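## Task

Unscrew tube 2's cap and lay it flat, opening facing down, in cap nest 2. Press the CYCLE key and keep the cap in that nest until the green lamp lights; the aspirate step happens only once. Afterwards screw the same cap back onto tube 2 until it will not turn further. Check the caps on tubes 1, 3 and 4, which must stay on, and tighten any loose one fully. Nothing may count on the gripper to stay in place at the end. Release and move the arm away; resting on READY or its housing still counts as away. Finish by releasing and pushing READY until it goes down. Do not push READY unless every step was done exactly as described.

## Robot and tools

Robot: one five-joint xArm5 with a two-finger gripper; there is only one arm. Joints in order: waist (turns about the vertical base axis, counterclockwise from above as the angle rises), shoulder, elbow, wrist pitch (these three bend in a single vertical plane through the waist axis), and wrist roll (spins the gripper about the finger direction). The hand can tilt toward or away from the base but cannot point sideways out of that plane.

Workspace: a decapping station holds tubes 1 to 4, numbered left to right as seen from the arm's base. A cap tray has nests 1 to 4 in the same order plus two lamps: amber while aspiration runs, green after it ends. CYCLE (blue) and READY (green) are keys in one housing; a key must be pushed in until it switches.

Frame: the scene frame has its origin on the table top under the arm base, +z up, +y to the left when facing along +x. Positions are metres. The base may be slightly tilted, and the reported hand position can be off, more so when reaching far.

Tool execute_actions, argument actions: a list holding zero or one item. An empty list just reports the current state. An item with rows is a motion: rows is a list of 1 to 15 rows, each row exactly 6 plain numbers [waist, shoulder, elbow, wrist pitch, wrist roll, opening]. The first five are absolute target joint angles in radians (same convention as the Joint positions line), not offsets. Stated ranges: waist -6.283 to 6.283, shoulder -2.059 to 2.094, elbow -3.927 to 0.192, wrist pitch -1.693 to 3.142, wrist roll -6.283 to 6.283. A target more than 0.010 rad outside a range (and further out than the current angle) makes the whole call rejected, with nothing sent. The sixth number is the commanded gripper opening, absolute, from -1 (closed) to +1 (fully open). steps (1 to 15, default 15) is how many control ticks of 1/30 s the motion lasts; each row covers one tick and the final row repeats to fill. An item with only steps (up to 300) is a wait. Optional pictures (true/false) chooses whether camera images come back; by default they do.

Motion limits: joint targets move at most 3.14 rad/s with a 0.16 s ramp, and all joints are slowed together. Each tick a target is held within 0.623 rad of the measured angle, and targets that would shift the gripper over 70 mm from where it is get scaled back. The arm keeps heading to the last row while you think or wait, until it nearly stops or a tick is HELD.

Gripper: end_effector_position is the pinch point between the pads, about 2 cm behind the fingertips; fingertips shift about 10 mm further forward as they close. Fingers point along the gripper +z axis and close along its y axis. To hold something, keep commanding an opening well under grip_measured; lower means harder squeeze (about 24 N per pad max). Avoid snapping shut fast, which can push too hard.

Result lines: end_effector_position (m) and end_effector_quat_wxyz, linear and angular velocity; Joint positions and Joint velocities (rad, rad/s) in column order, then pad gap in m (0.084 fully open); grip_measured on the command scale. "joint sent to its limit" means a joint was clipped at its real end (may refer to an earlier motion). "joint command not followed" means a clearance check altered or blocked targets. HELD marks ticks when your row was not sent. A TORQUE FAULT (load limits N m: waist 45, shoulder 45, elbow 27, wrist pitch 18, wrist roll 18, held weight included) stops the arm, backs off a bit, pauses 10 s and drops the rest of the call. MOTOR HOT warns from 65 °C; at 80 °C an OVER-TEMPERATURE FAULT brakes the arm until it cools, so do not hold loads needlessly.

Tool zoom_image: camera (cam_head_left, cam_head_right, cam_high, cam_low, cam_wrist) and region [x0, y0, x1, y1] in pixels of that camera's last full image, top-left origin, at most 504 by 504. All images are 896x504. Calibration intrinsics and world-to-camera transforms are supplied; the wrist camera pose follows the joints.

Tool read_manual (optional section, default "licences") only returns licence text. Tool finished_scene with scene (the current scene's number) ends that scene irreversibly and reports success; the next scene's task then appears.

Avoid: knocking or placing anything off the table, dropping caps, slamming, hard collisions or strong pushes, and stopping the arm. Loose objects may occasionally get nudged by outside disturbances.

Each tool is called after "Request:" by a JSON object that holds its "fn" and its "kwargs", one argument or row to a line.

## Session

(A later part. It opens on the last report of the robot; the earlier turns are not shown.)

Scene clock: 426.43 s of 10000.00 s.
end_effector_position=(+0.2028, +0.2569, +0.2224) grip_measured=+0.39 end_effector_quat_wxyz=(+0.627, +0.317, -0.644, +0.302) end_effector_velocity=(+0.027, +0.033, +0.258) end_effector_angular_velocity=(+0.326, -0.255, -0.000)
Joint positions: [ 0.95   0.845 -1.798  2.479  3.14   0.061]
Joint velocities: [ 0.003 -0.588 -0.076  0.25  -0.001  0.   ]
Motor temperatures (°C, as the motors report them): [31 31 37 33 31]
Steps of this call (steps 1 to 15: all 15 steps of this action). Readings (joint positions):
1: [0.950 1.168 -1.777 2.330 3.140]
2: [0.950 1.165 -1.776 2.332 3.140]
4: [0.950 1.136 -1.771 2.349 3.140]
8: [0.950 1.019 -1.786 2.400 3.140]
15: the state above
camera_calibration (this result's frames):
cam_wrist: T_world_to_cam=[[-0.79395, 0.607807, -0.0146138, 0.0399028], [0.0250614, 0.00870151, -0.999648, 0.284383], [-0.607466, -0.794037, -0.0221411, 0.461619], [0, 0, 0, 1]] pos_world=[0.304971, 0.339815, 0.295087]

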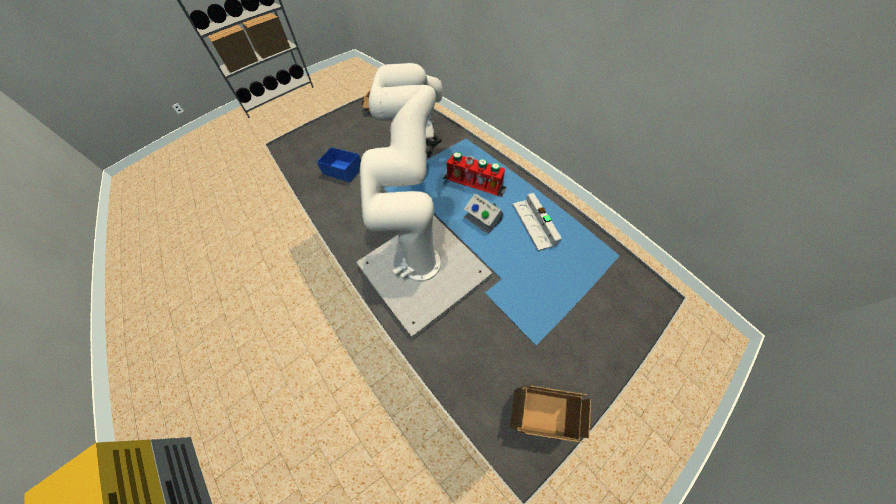

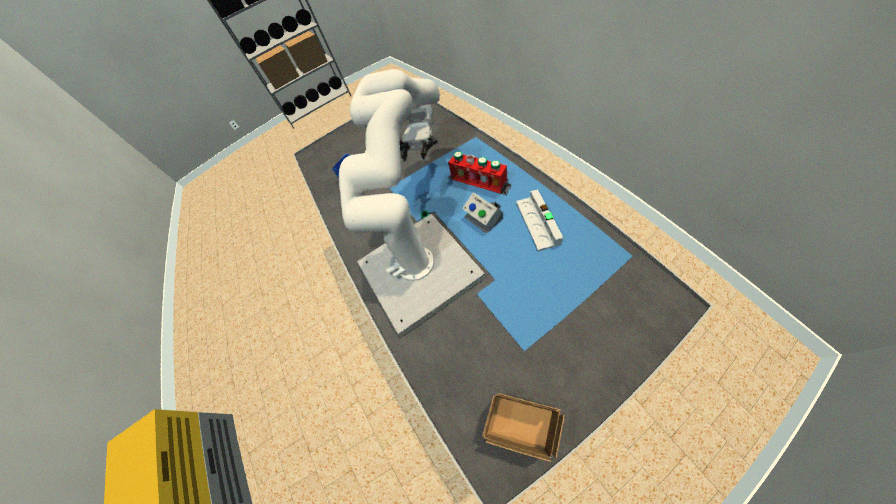

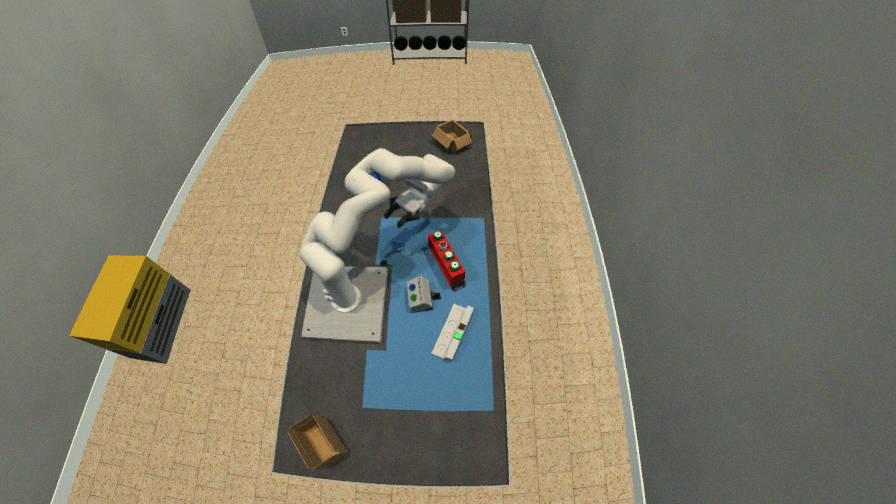

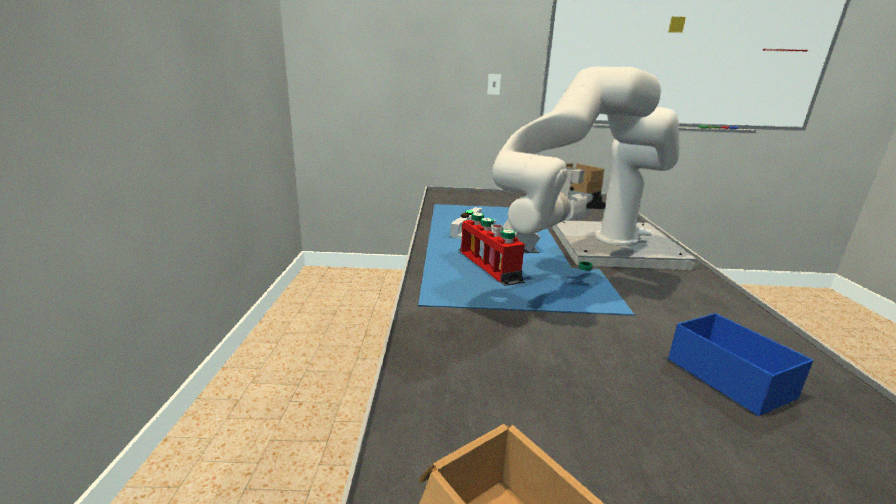

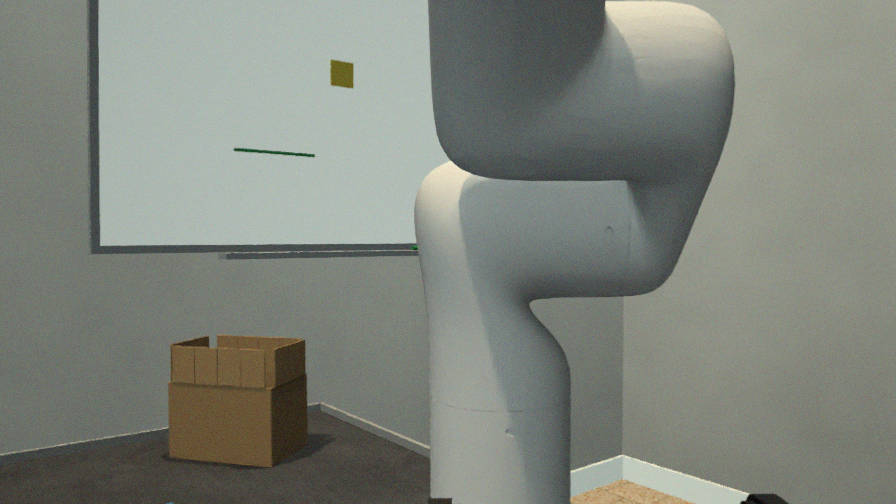

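Request:
{"fn": "execute_actions", "kwargs": {
  "actions": [
    {"rows":[[0.925,0.2,-1.0,1.6,2.46,0.4]],"steps":15}
  ],
  "pictures": false
}}

Request:
{"fn": "execute_actions", "kwargs": {
  "actions": [
    {"rows":[[0.925,-0.45,-0.1,0.55,2.46,0.4]],"steps":15}
  ],
  "pictures": false
}}

Request:
{"fn": "execute_actions", "kwargs": {
  "actions": [
    {"rows":[[0.925,-0.45,-0.1,0.55,2.46,0.4]],"steps":12}
  ]
}}

Scene clock: 445.10 s of 10000.00 s.
end_effector_position=(+0.1801, +0.2176, +0.1645) grip_measured=+0.39 end_effector_quat_wxyz=(+0.419, +0.629, -0.653, +0.046) end_effector_velocity=(-0.019, -0.027, -0.186) end_effector_angular_velocity=(+0.636, -0.110, +0.254)
Joint positions: [ 0.926  0.227 -1.053  1.682  2.494  0.061]
Joint velocities: [-0.012 -0.279  0.74  -1.02  -0.418 -0.   ]
Motor temperatures (°C, as the motors report them): [31 31 37 33 31]
Steps of this call (steps 1 to 30: the robot went on to your last target; steps 31 to 545: nothing new was sent; steps 546 to 560: all 15 steps of this action). Readings (joint positions):
546: [0.950 0.800 -1.800 2.500 3.140]
547: [0.950 0.797 -1.796 2.496 3.136]
549: [0.948 0.760 -1.752 2.452 3.093]
553: [0.938 0.502 -1.479 2.176 2.821]
560: the state above

Scene clock: 445.60 s of 10000.00 s.
end_effector_position=(+0.1572, +0.1902, +0.0891) grip_measured=+0.39 end_effector_quat_wxyz=(+0.071, +0.703, -0.708, +0.004) end_effector_velocity=(-0.055, -0.066, -0.237) end_effector_angular_velocity=(+0.720, -0.593, -0.006)
Joint positions: [ 0.925 -0.399 -0.228  0.754  2.46   0.061]
Joint velocities: [-0.003 -0.346  1.321 -1.908 -0.004 -0.   ]
Motor temperatures (°C, as the motors report them): [31 31 37 33 31]
Steps of this call (steps 1 to 15: all 15 steps of this action). Readings (joint positions):
1: [0.926 0.219 -1.033 1.654 2.482]
2: [0.926 0.211 -1.018 1.631 2.475]
4: [0.925 0.165 -0.966 1.570 2.467]
8: [0.925 -0.114 -0.688 1.289 2.462]
15: the state above

Scene clock: 446.00 s of 10000.00 s.
end_effector_position=(+0.1571, +0.1902, +0.0740) grip_measured=+0.39 end_effector_quat_wxyz=(+0.008, +0.704, -0.710, -0.003) end_effector_velocity=(-0.002, -0.003, -0.003) end_effector_angular_velocity=(+0.007, -0.006, -0.001)
Joint positions: [ 0.925 -0.449 -0.103  0.552  2.46   0.061]
Joint velocities: [-0.001 -0.008  0.02  -0.02  -0.     0.   ]
Motor temperatures (°C, as the motors report them): [31 31 37 33 31]
Steps of this call (steps 1 to 12: all 12 steps of this action). Readings (joint positions):
1: [0.925 -0.411 -0.188 0.696 2.460]
2: [0.925 -0.422 -0.158 0.649 2.460]
4: [0.925 -0.437 -0.125 0.593 2.460]
8: [0.925 -0.447 -0.107 0.558 2.460]
12: the state above
camera_calibration (this result's frames):
cam_wrist: T_world_to_cam=[[-0.999537, 0.0303253, 0.00262705, 0.182818], [0.0302793, 0.999413, -0.0160565, -0.124262], [-0.00311243, -0.0159695, -0.999868, 0.207031], [0, 0, 0, 1]] pos_world=[0.18714, 0.121952, 0.204528]

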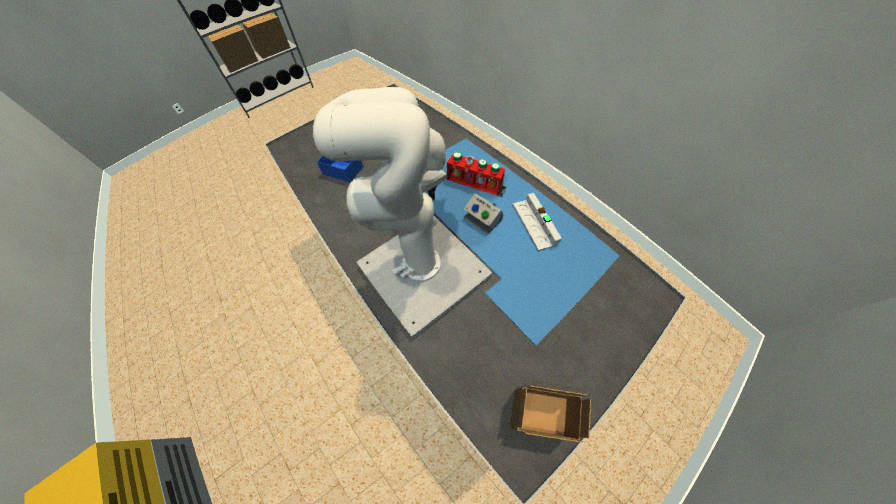

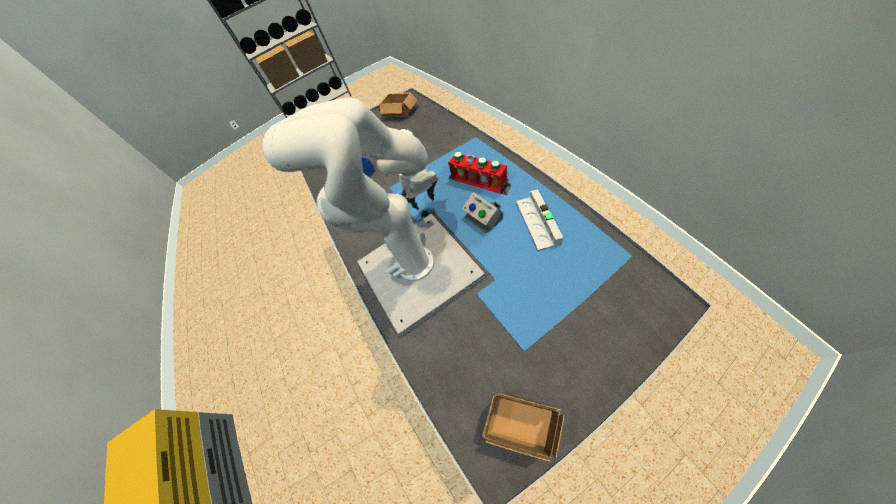

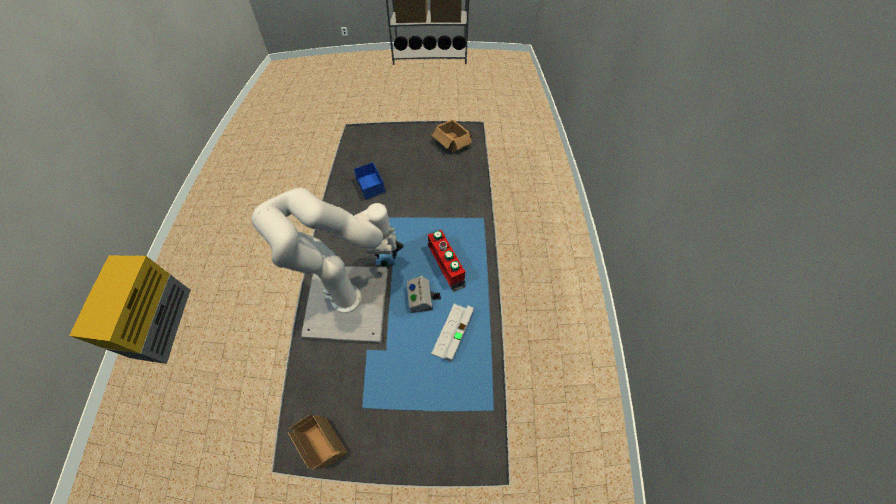

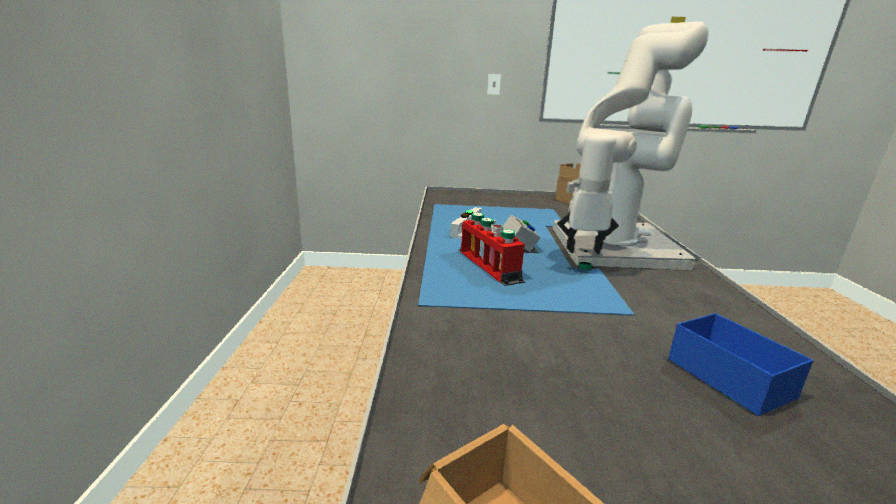

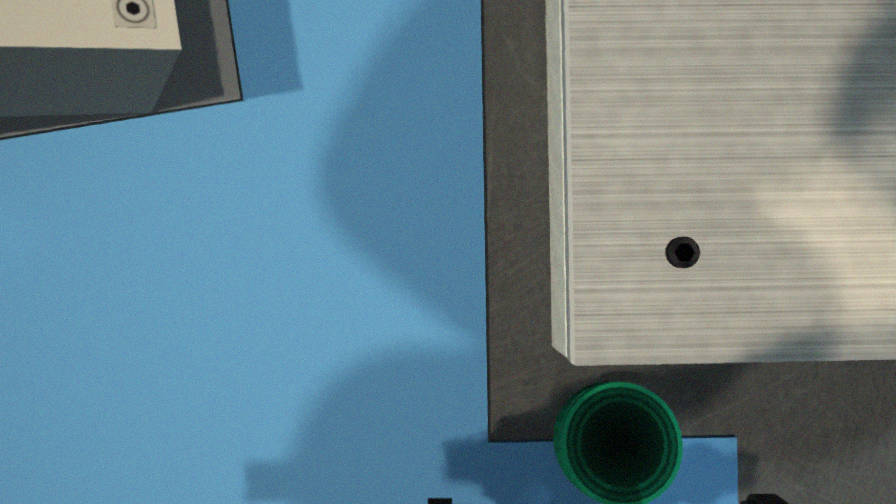

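Request:
{"fn": "execute_actions", "kwargs": {
  "actions": [
    {"rows":[[0.925,-0.36,-0.06,0.42,2.46,0.4],[0.925,-0.36,-0.06,0.42,2.46,0.4],[0.925,-0.36,-0.06,0.42,2.46,0.4],[0.925,-0.36,-0.06,0.42,2.46,0.4],[0.925,-0.36,-0.06,0.42,2.46,0.4],[0.925,-0.245,-0.045,0.29,2.46,0.4]],"steps":15}
  ]
}}

Scene clock: 451.17 s of 10000.00 s.
end_effector_position=(+0.1469, +0.1783, +0.0300) grip_measured=+0.39 end_effector_quat_wxyz=(+0.008, +0.704, -0.710, -0.002) end_effector_velocity=(+0.006, +0.007, -0.010) end_effector_angular_velocity=(+0.033, -0.027, +0.001)
Joint positions: [ 0.925 -0.252 -0.046  0.3    2.46   0.061]
Joint velocities: [ 0.     0.086 -0.001 -0.127 -0.     0.   ]
Motor temperatures (°C, as the motors report them): [31 31 37 33 31]
Steps of this call (steps 1 to 15: the robot went on to your last target; steps 16 to 140: nothing new was sent; steps 141 to 155: all 15 steps of this action). Readings (joint positions):
141: [0.925 -0.450 -0.100 0.550 2.460]
142: [0.925 -0.448 -0.099 0.546 2.460]
144: [0.925 -0.425 -0.090 0.510 2.460]
148: [0.925 -0.358 -0.062 0.422 2.460]
155: the state above
camera_calibration (this result's frames):
cam_wrist: T_world_to_cam=[[-0.999533, 0.0303445, 0.0036145, 0.173037], [0.0302776, 0.999391, -0.0173322, -0.112656], [-0.00413824, -0.0172147, -0.999843, 0.163141], [0, 0, 0, 1]] pos_world=[0.177042, 0.110145, 0.160537]

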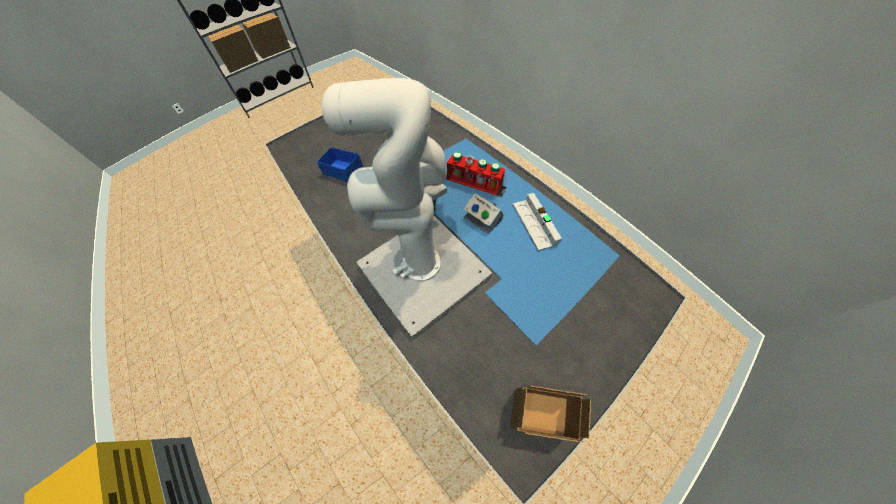

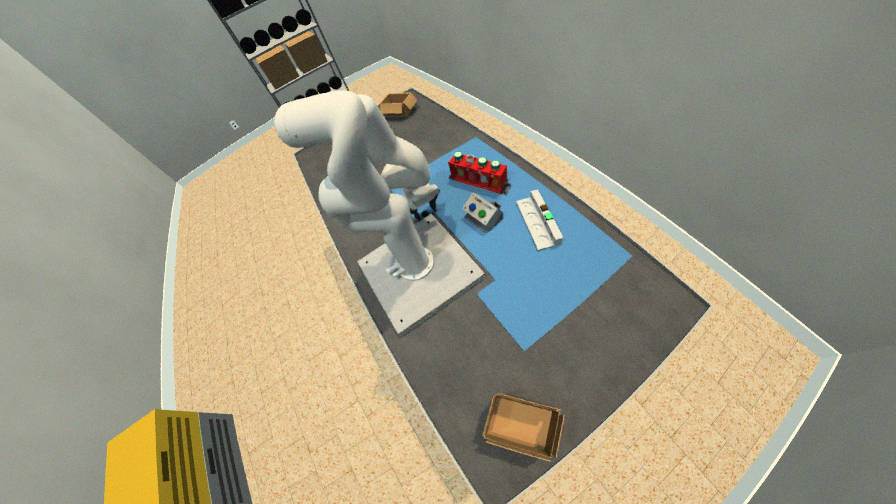

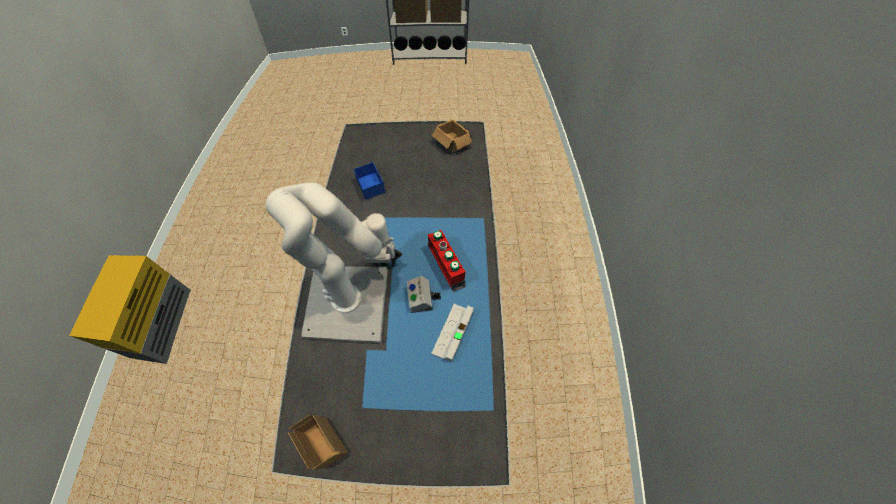

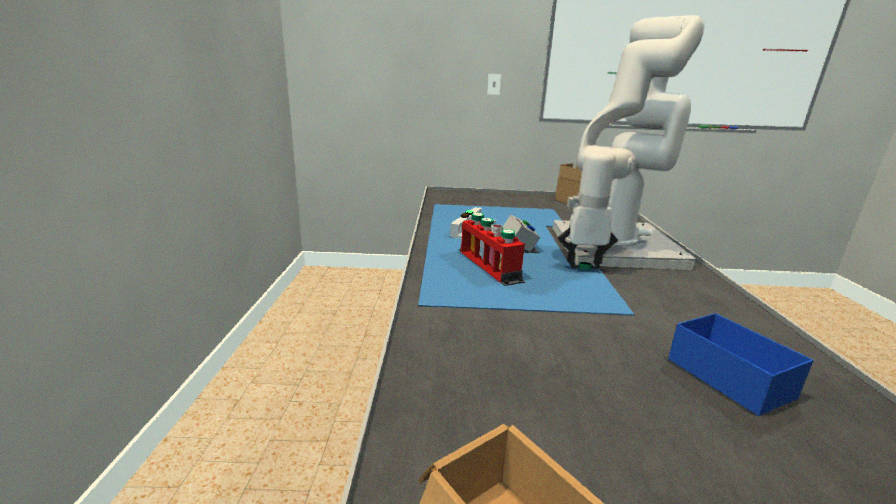

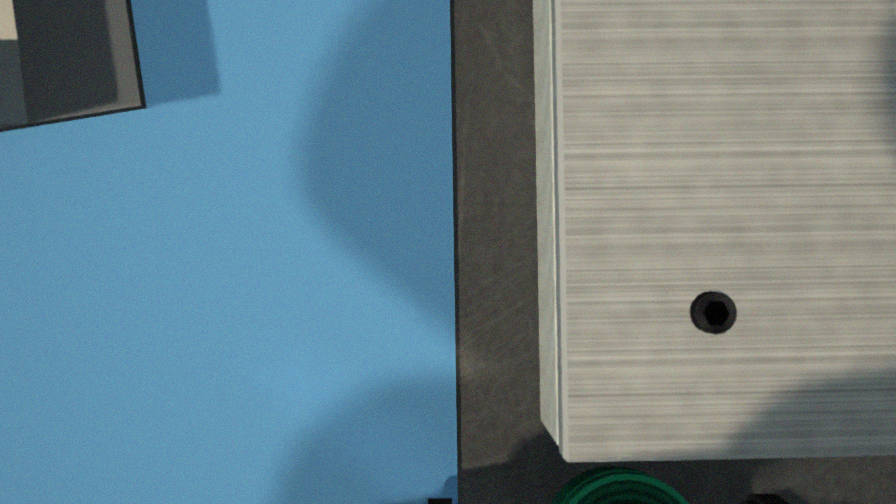

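Close, lift, go to the set-down pose.

Request:
{"fn": "execute_actions", "kwargs": {
  "actions": [
    {"rows":[[0.925,-0.245,-0.045,0.29,2.46,0.2],[0.925,-0.245,-0.045,0.29,2.46,0.1],[0.925,-0.245,-0.045,0.29,2.46,0],[0.925,-0.245,-0.045,0.29,2.46,-0.15],[0.925,-0.245,-0.045,0.29,2.46,-0.3],[0.925,-0.245,-0.045,0.29,2.46,-0.5],[0.925,-0.245,-0.045,0.29,2.46,-0.7],[0.925,-0.245,-0.045,0.29,2.46,-0.7],[0.925,-0.245,-0.045,0.29,2.46,-0.7],[0.925,-0.45,-0.15,0.6,2.46,-0.7]],"steps":15}
  ],
  "pictures": false
}}

Request:
{"fn": "execute_actions", "kwargs": {
  "actions": [
    {"rows":[[0.95,0.1,-1.1,1.75,3.14,-0.7]],"steps":15}
  ],
  "pictures": false
}}

Request:
{"fn": "execute_actions", "kwargs": {
  "actions": [
    {"rows":[[0.95,0.85,-1.7,2.2,3.14,-0.7]],"steps":15}
  ],
  "pictures": false
}}

Request:
{"fn": "execute_actions", "kwargs": {
  "actions": [
    {"rows":[[0.95,0.85,-1.7,2.2,3.14,-0.7],[0.95,0.85,-1.7,2.2,3.14,-0.7],[0.95,0.85,-1.7,2.2,3.14,-0.7],[0.95,0.85,-1.7,2.2,3.14,-0.7],[0.95,1.0,-1.635,1.985,3.14,-0.7]],"steps":15}
  ]
}}

Request:
{"fn": "zoom_image", "kwargs": {
  "camera": "cam_head_right",
  "region": [380,140,470,220]
}}

Scene clock: 461.13 s of 10000.00 s.
end_effector_position=(+0.1551, +0.1881, +0.0518) grip_measured=-0.25 end_effector_quat_wxyz=(+0.010, +0.704, -0.710, -0.002) end_effector_velocity=(+0.132, +0.157, +0.314) end_effector_angular_velocity=(+0.134, -0.110, -0.001)
Joint positions: [ 0.925 -0.336 -0.09   0.432  2.46   0.033]
Joint velocities: [ 0.001 -1.064 -0.585  1.476  0.001  0.   ]
Motor temperatures (°C, as the motors report them): [31 31 37 33 31]
Steps of this call (steps 1 to 30: the robot went on to your last target; steps 31 to 284: nothing new was sent; steps 285 to 299: all 15 steps of this action). Readings (joint positions):
285: [0.925 -0.245 -0.045 0.290 2.460]
286: [0.925 -0.245 -0.045 0.290 2.460]
288: [0.925 -0.245 -0.045 0.290 2.460]
292: [0.925 -0.245 -0.045 0.290 2.460]
299: the state above

Scene clock: 461.63 s of 10000.00 s.
end_effector_position=(+0.1906, +0.2404, +0.1571) grip_measured=-0.25 end_effector_quat_wxyz=(-0.264, -0.448, +0.847, -0.113) end_effector_velocity=(+0.009, +0.017, +0.394) end_effector_angular_velocity=(-0.746, +0.403, -0.195)
Joint positions: [ 0.947  0.05  -0.901  1.418  3.074  0.033]
Joint velocities: [ 0.02   0.135 -1.248  1.947  0.264  0.   ]
Motor temperatures (°C, as the motors report them): [31 31 37 33 31]
Steps of this call (steps 1 to 15: all 15 steps of this action). Readings (joint positions):
1: [0.925 -0.370 -0.110 0.479 2.460]
2: [0.925 -0.398 -0.129 0.523 2.463]
4: [0.927 -0.411 -0.187 0.628 2.501]
8: [0.937 -0.222 -0.469 0.916 2.767]
15: the state above

Scene clock: 462.13 s of 10000.00 s.
end_effector_position=(+0.2031, +0.2581, +0.1510) grip_measured=-0.25 end_effector_quat_wxyz=(-0.559, -0.347, +0.704, -0.268) end_effector_velocity=(-0.006, -0.006, -0.087) end_effector_angular_velocity=(-0.393, +0.290, +0.002)
Joint positions: [ 0.95   0.81  -1.662  2.175  3.139  0.033]
Joint velocities: [ 0.002  0.574 -0.387  0.301  0.015 -0.   ]
Motor temperatures (°C, as the motors report them): [31 31 37 33 31]
Steps of this call (steps 1 to 15: all 15 steps of this action). Readings (joint positions):
1: [0.947 0.055 -0.941 1.482 3.083]
2: [0.948 0.063 -0.981 1.548 3.092]
4: [0.949 0.111 -1.084 1.680 3.108]
8: [0.950 0.399 -1.383 1.948 3.128]
15: the state above

Scene clock: 462.63 s of 10000.00 s.
end_effector_position=(+0.1894, +0.2417, +0.0559) grip_measured=-0.25 end_effector_quat_wxyz=(-0.570, -0.342, +0.695, -0.274) end_effector_velocity=(-0.026, -0.032, -0.128) end_effector_angular_velocity=(+0.004, -0.003, -0.001)
Joint positions: [ 0.95   0.986 -1.639  2.009  3.14   0.033]
Joint velocities: [-0.001  0.201  0.074 -0.28   0.     0.   ]
Motor temperatures (°C, as the motors report them): [31 31 37 33 31]
Steps of this call (steps 1 to 15: all 15 steps of this action). Readings (joint positions):
1: [0.950 0.824 -1.674 2.183 3.139]
2: [0.950 0.832 -1.682 2.189 3.139]
4: [0.950 0.839 -1.693 2.195 3.140]
8: [0.950 0.866 -1.691 2.158 3.140]
15: the state above
camera_calibration (this result's frames):
cam_wrist: T_world_to_cam=[[-0.791682, 0.610721, -0.0161137, 0.0350104], [0.128811, 0.141079, -0.981583, 0.0658013], [-0.5972, -0.779177, -0.190357, 0.441637], [0, 0, 0, 1]] pos_world=[0.282987, 0.313449, 0.149222]

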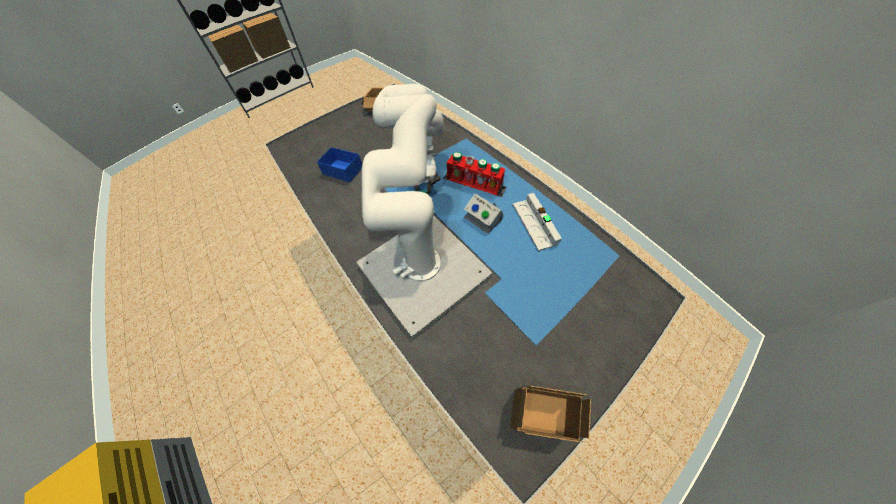

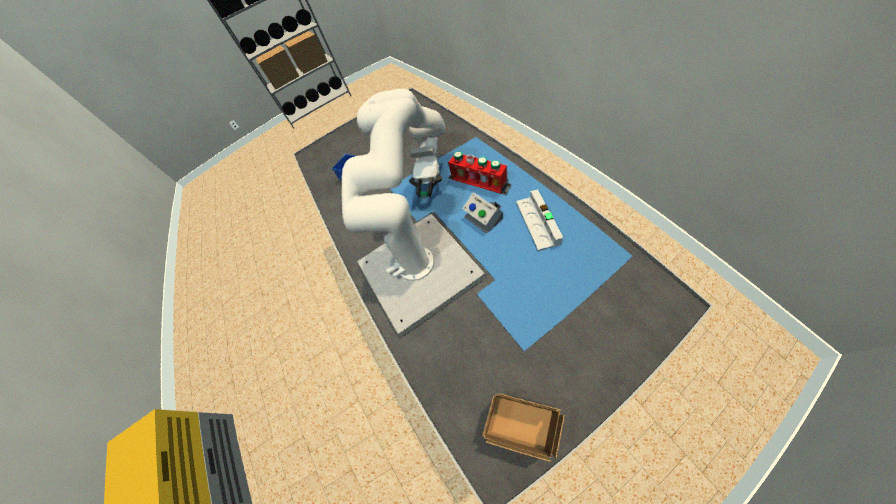

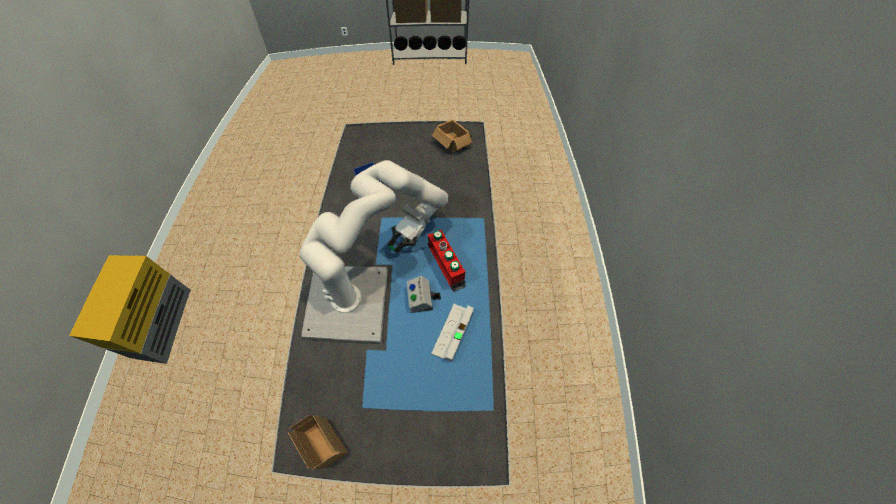

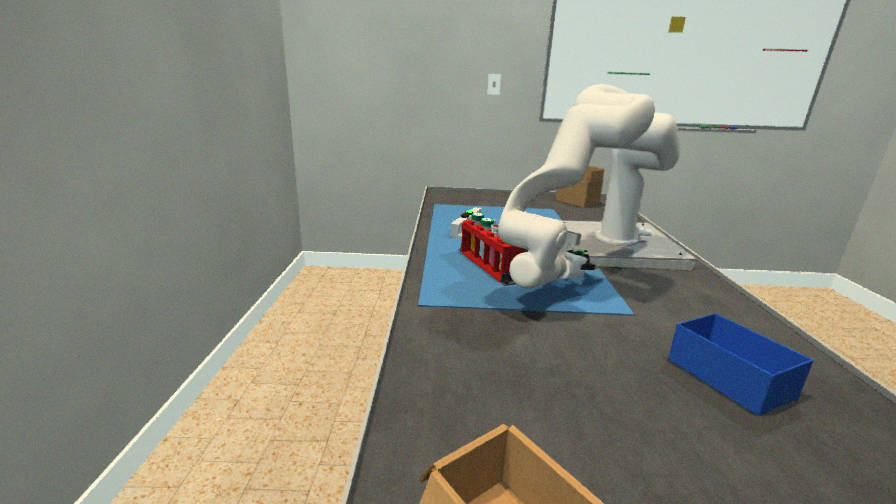

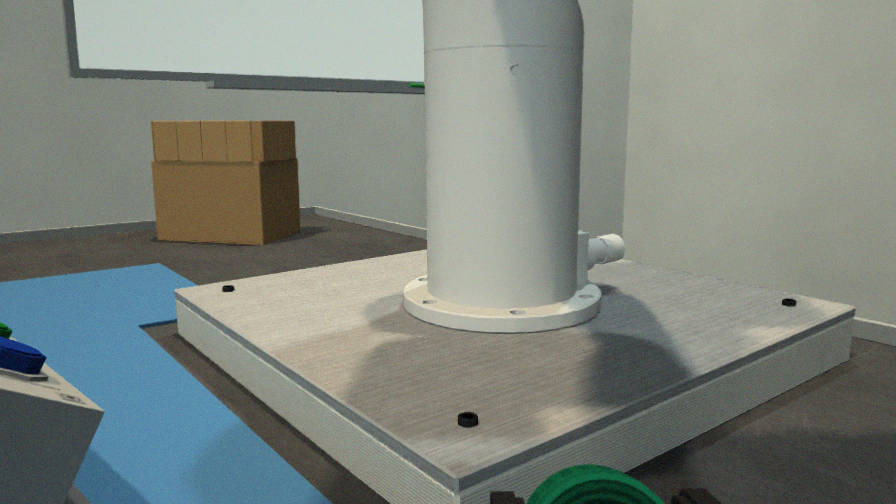

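Region (380, 140, 470, 220) of cam_head_right's 896x504 image, scaled by 5.600, with more detail than that image has.

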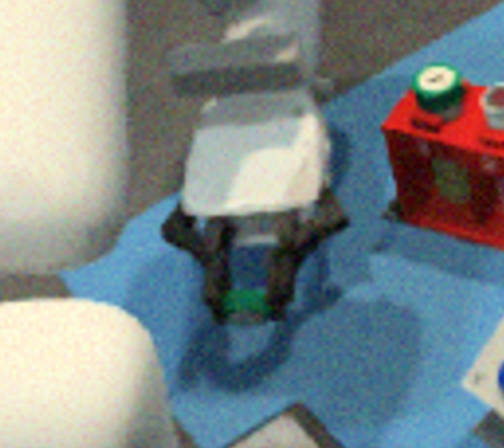

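Request:
{"fn": "execute_actions", "kwargs": {
  "actions": [
    {"rows":[[0.95,1.04,-1.632,1.95,3.14,-0.7]],"steps":15}
  ]
}}

Request:
{"fn": "zoom_image", "kwargs": {
  "camera": "cam_low",
  "region": [540,230,630,295]
}}

Scene clock: 465.27 s of 10000.00 s.
end_effector_position=(+0.1838, +0.2349, +0.0262) grip_measured=-0.25 end_effector_quat_wxyz=(-0.571, -0.341, +0.695, -0.274) end_effector_velocity=(-0.001, -0.001, -0.002) end_effector_angular_velocity=(-0.002, +0.001, -0.001)
Joint positions: [ 0.95   1.039 -1.632  1.95   3.14   0.033]
Joint velocities: [-0.001  0.004  0.003 -0.004  0.     0.   ]
Motor temperatures (°C, as the motors report them): [31 31 37 33 31]
Steps of this call (steps 1 to 30: the robot went on to your last target; steps 31 to 64: nothing new was sent; steps 65 to 79: all 15 steps of this action). Readings (joint positions):
65: [0.950 1.000 -1.635 1.985 3.140]
66: [0.950 1.002 -1.635 1.983 3.140]
68: [0.950 1.016 -1.635 1.969 3.140]
72: [0.950 1.037 -1.631 1.954 3.140]
79: the state above
camera_calibration (this result's frames):
cam_wrist: T_world_to_cam=[[-0.791711, 0.610683, -0.0161319, 0.0342673], [0.128262, 0.140349, -0.981759, 0.0386131], [-0.597279, -0.779339, -0.189443, 0.427349], [0, 0, 0, 1]] pos_world=[0.277424, 0.306704, 0.11942]

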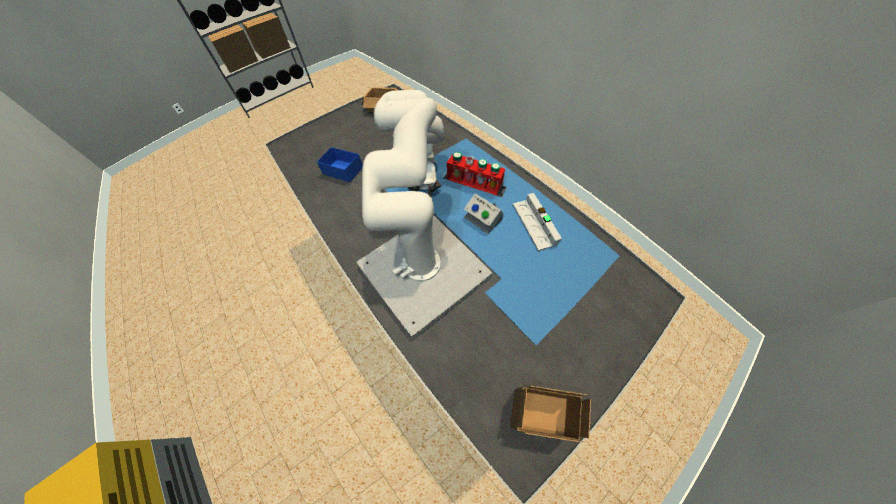

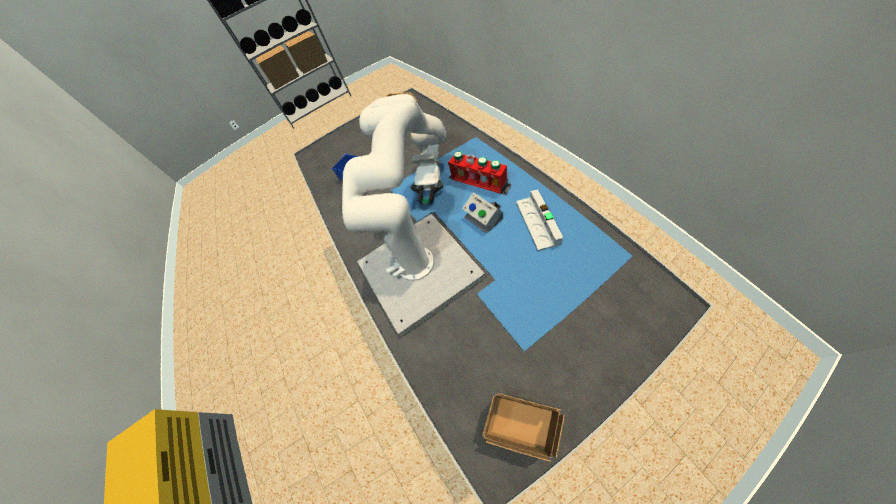

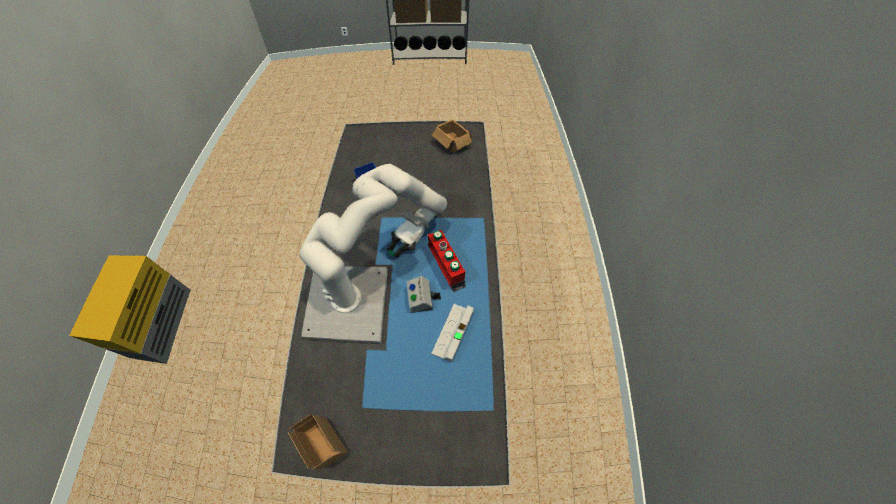

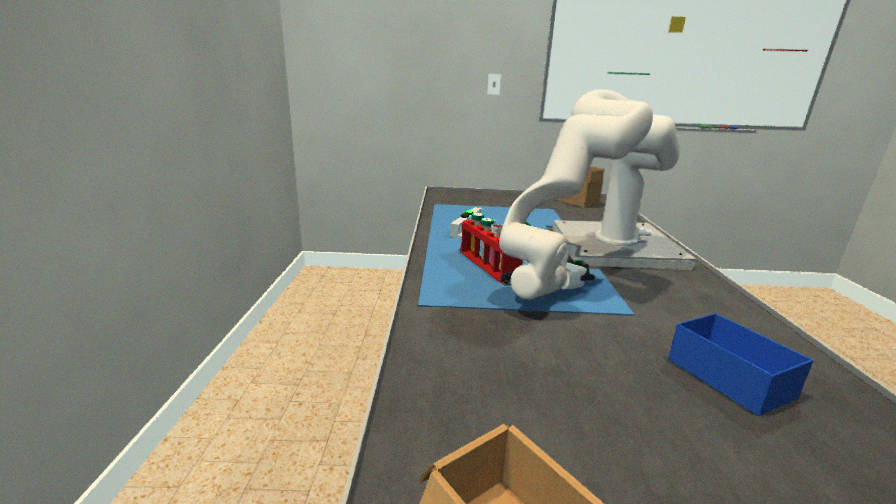

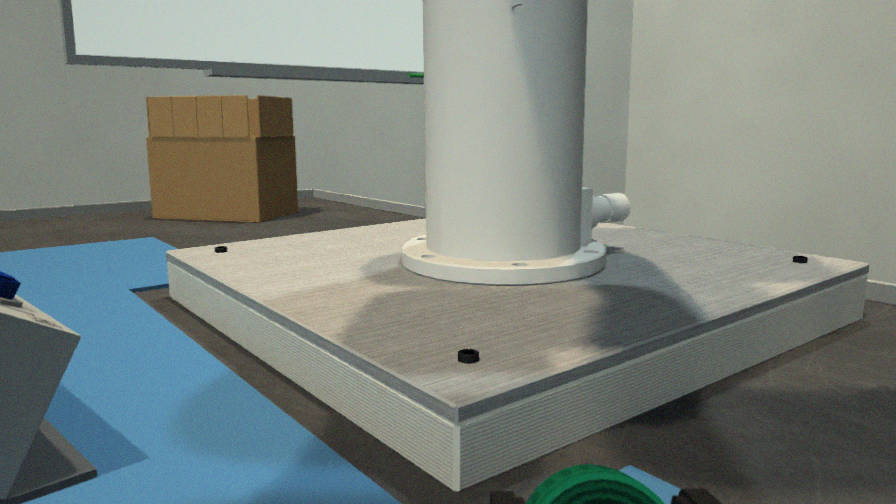

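Region (540, 230, 630, 295) of cam_low's 896x504 image, scaled by 5.600, with more detail than that image has.

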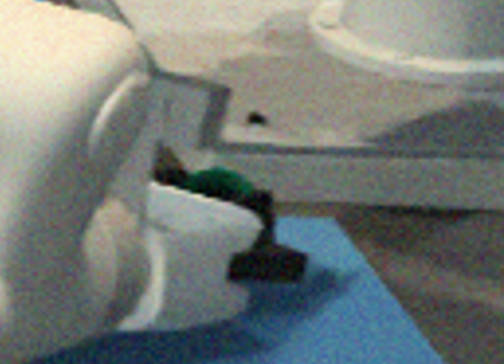

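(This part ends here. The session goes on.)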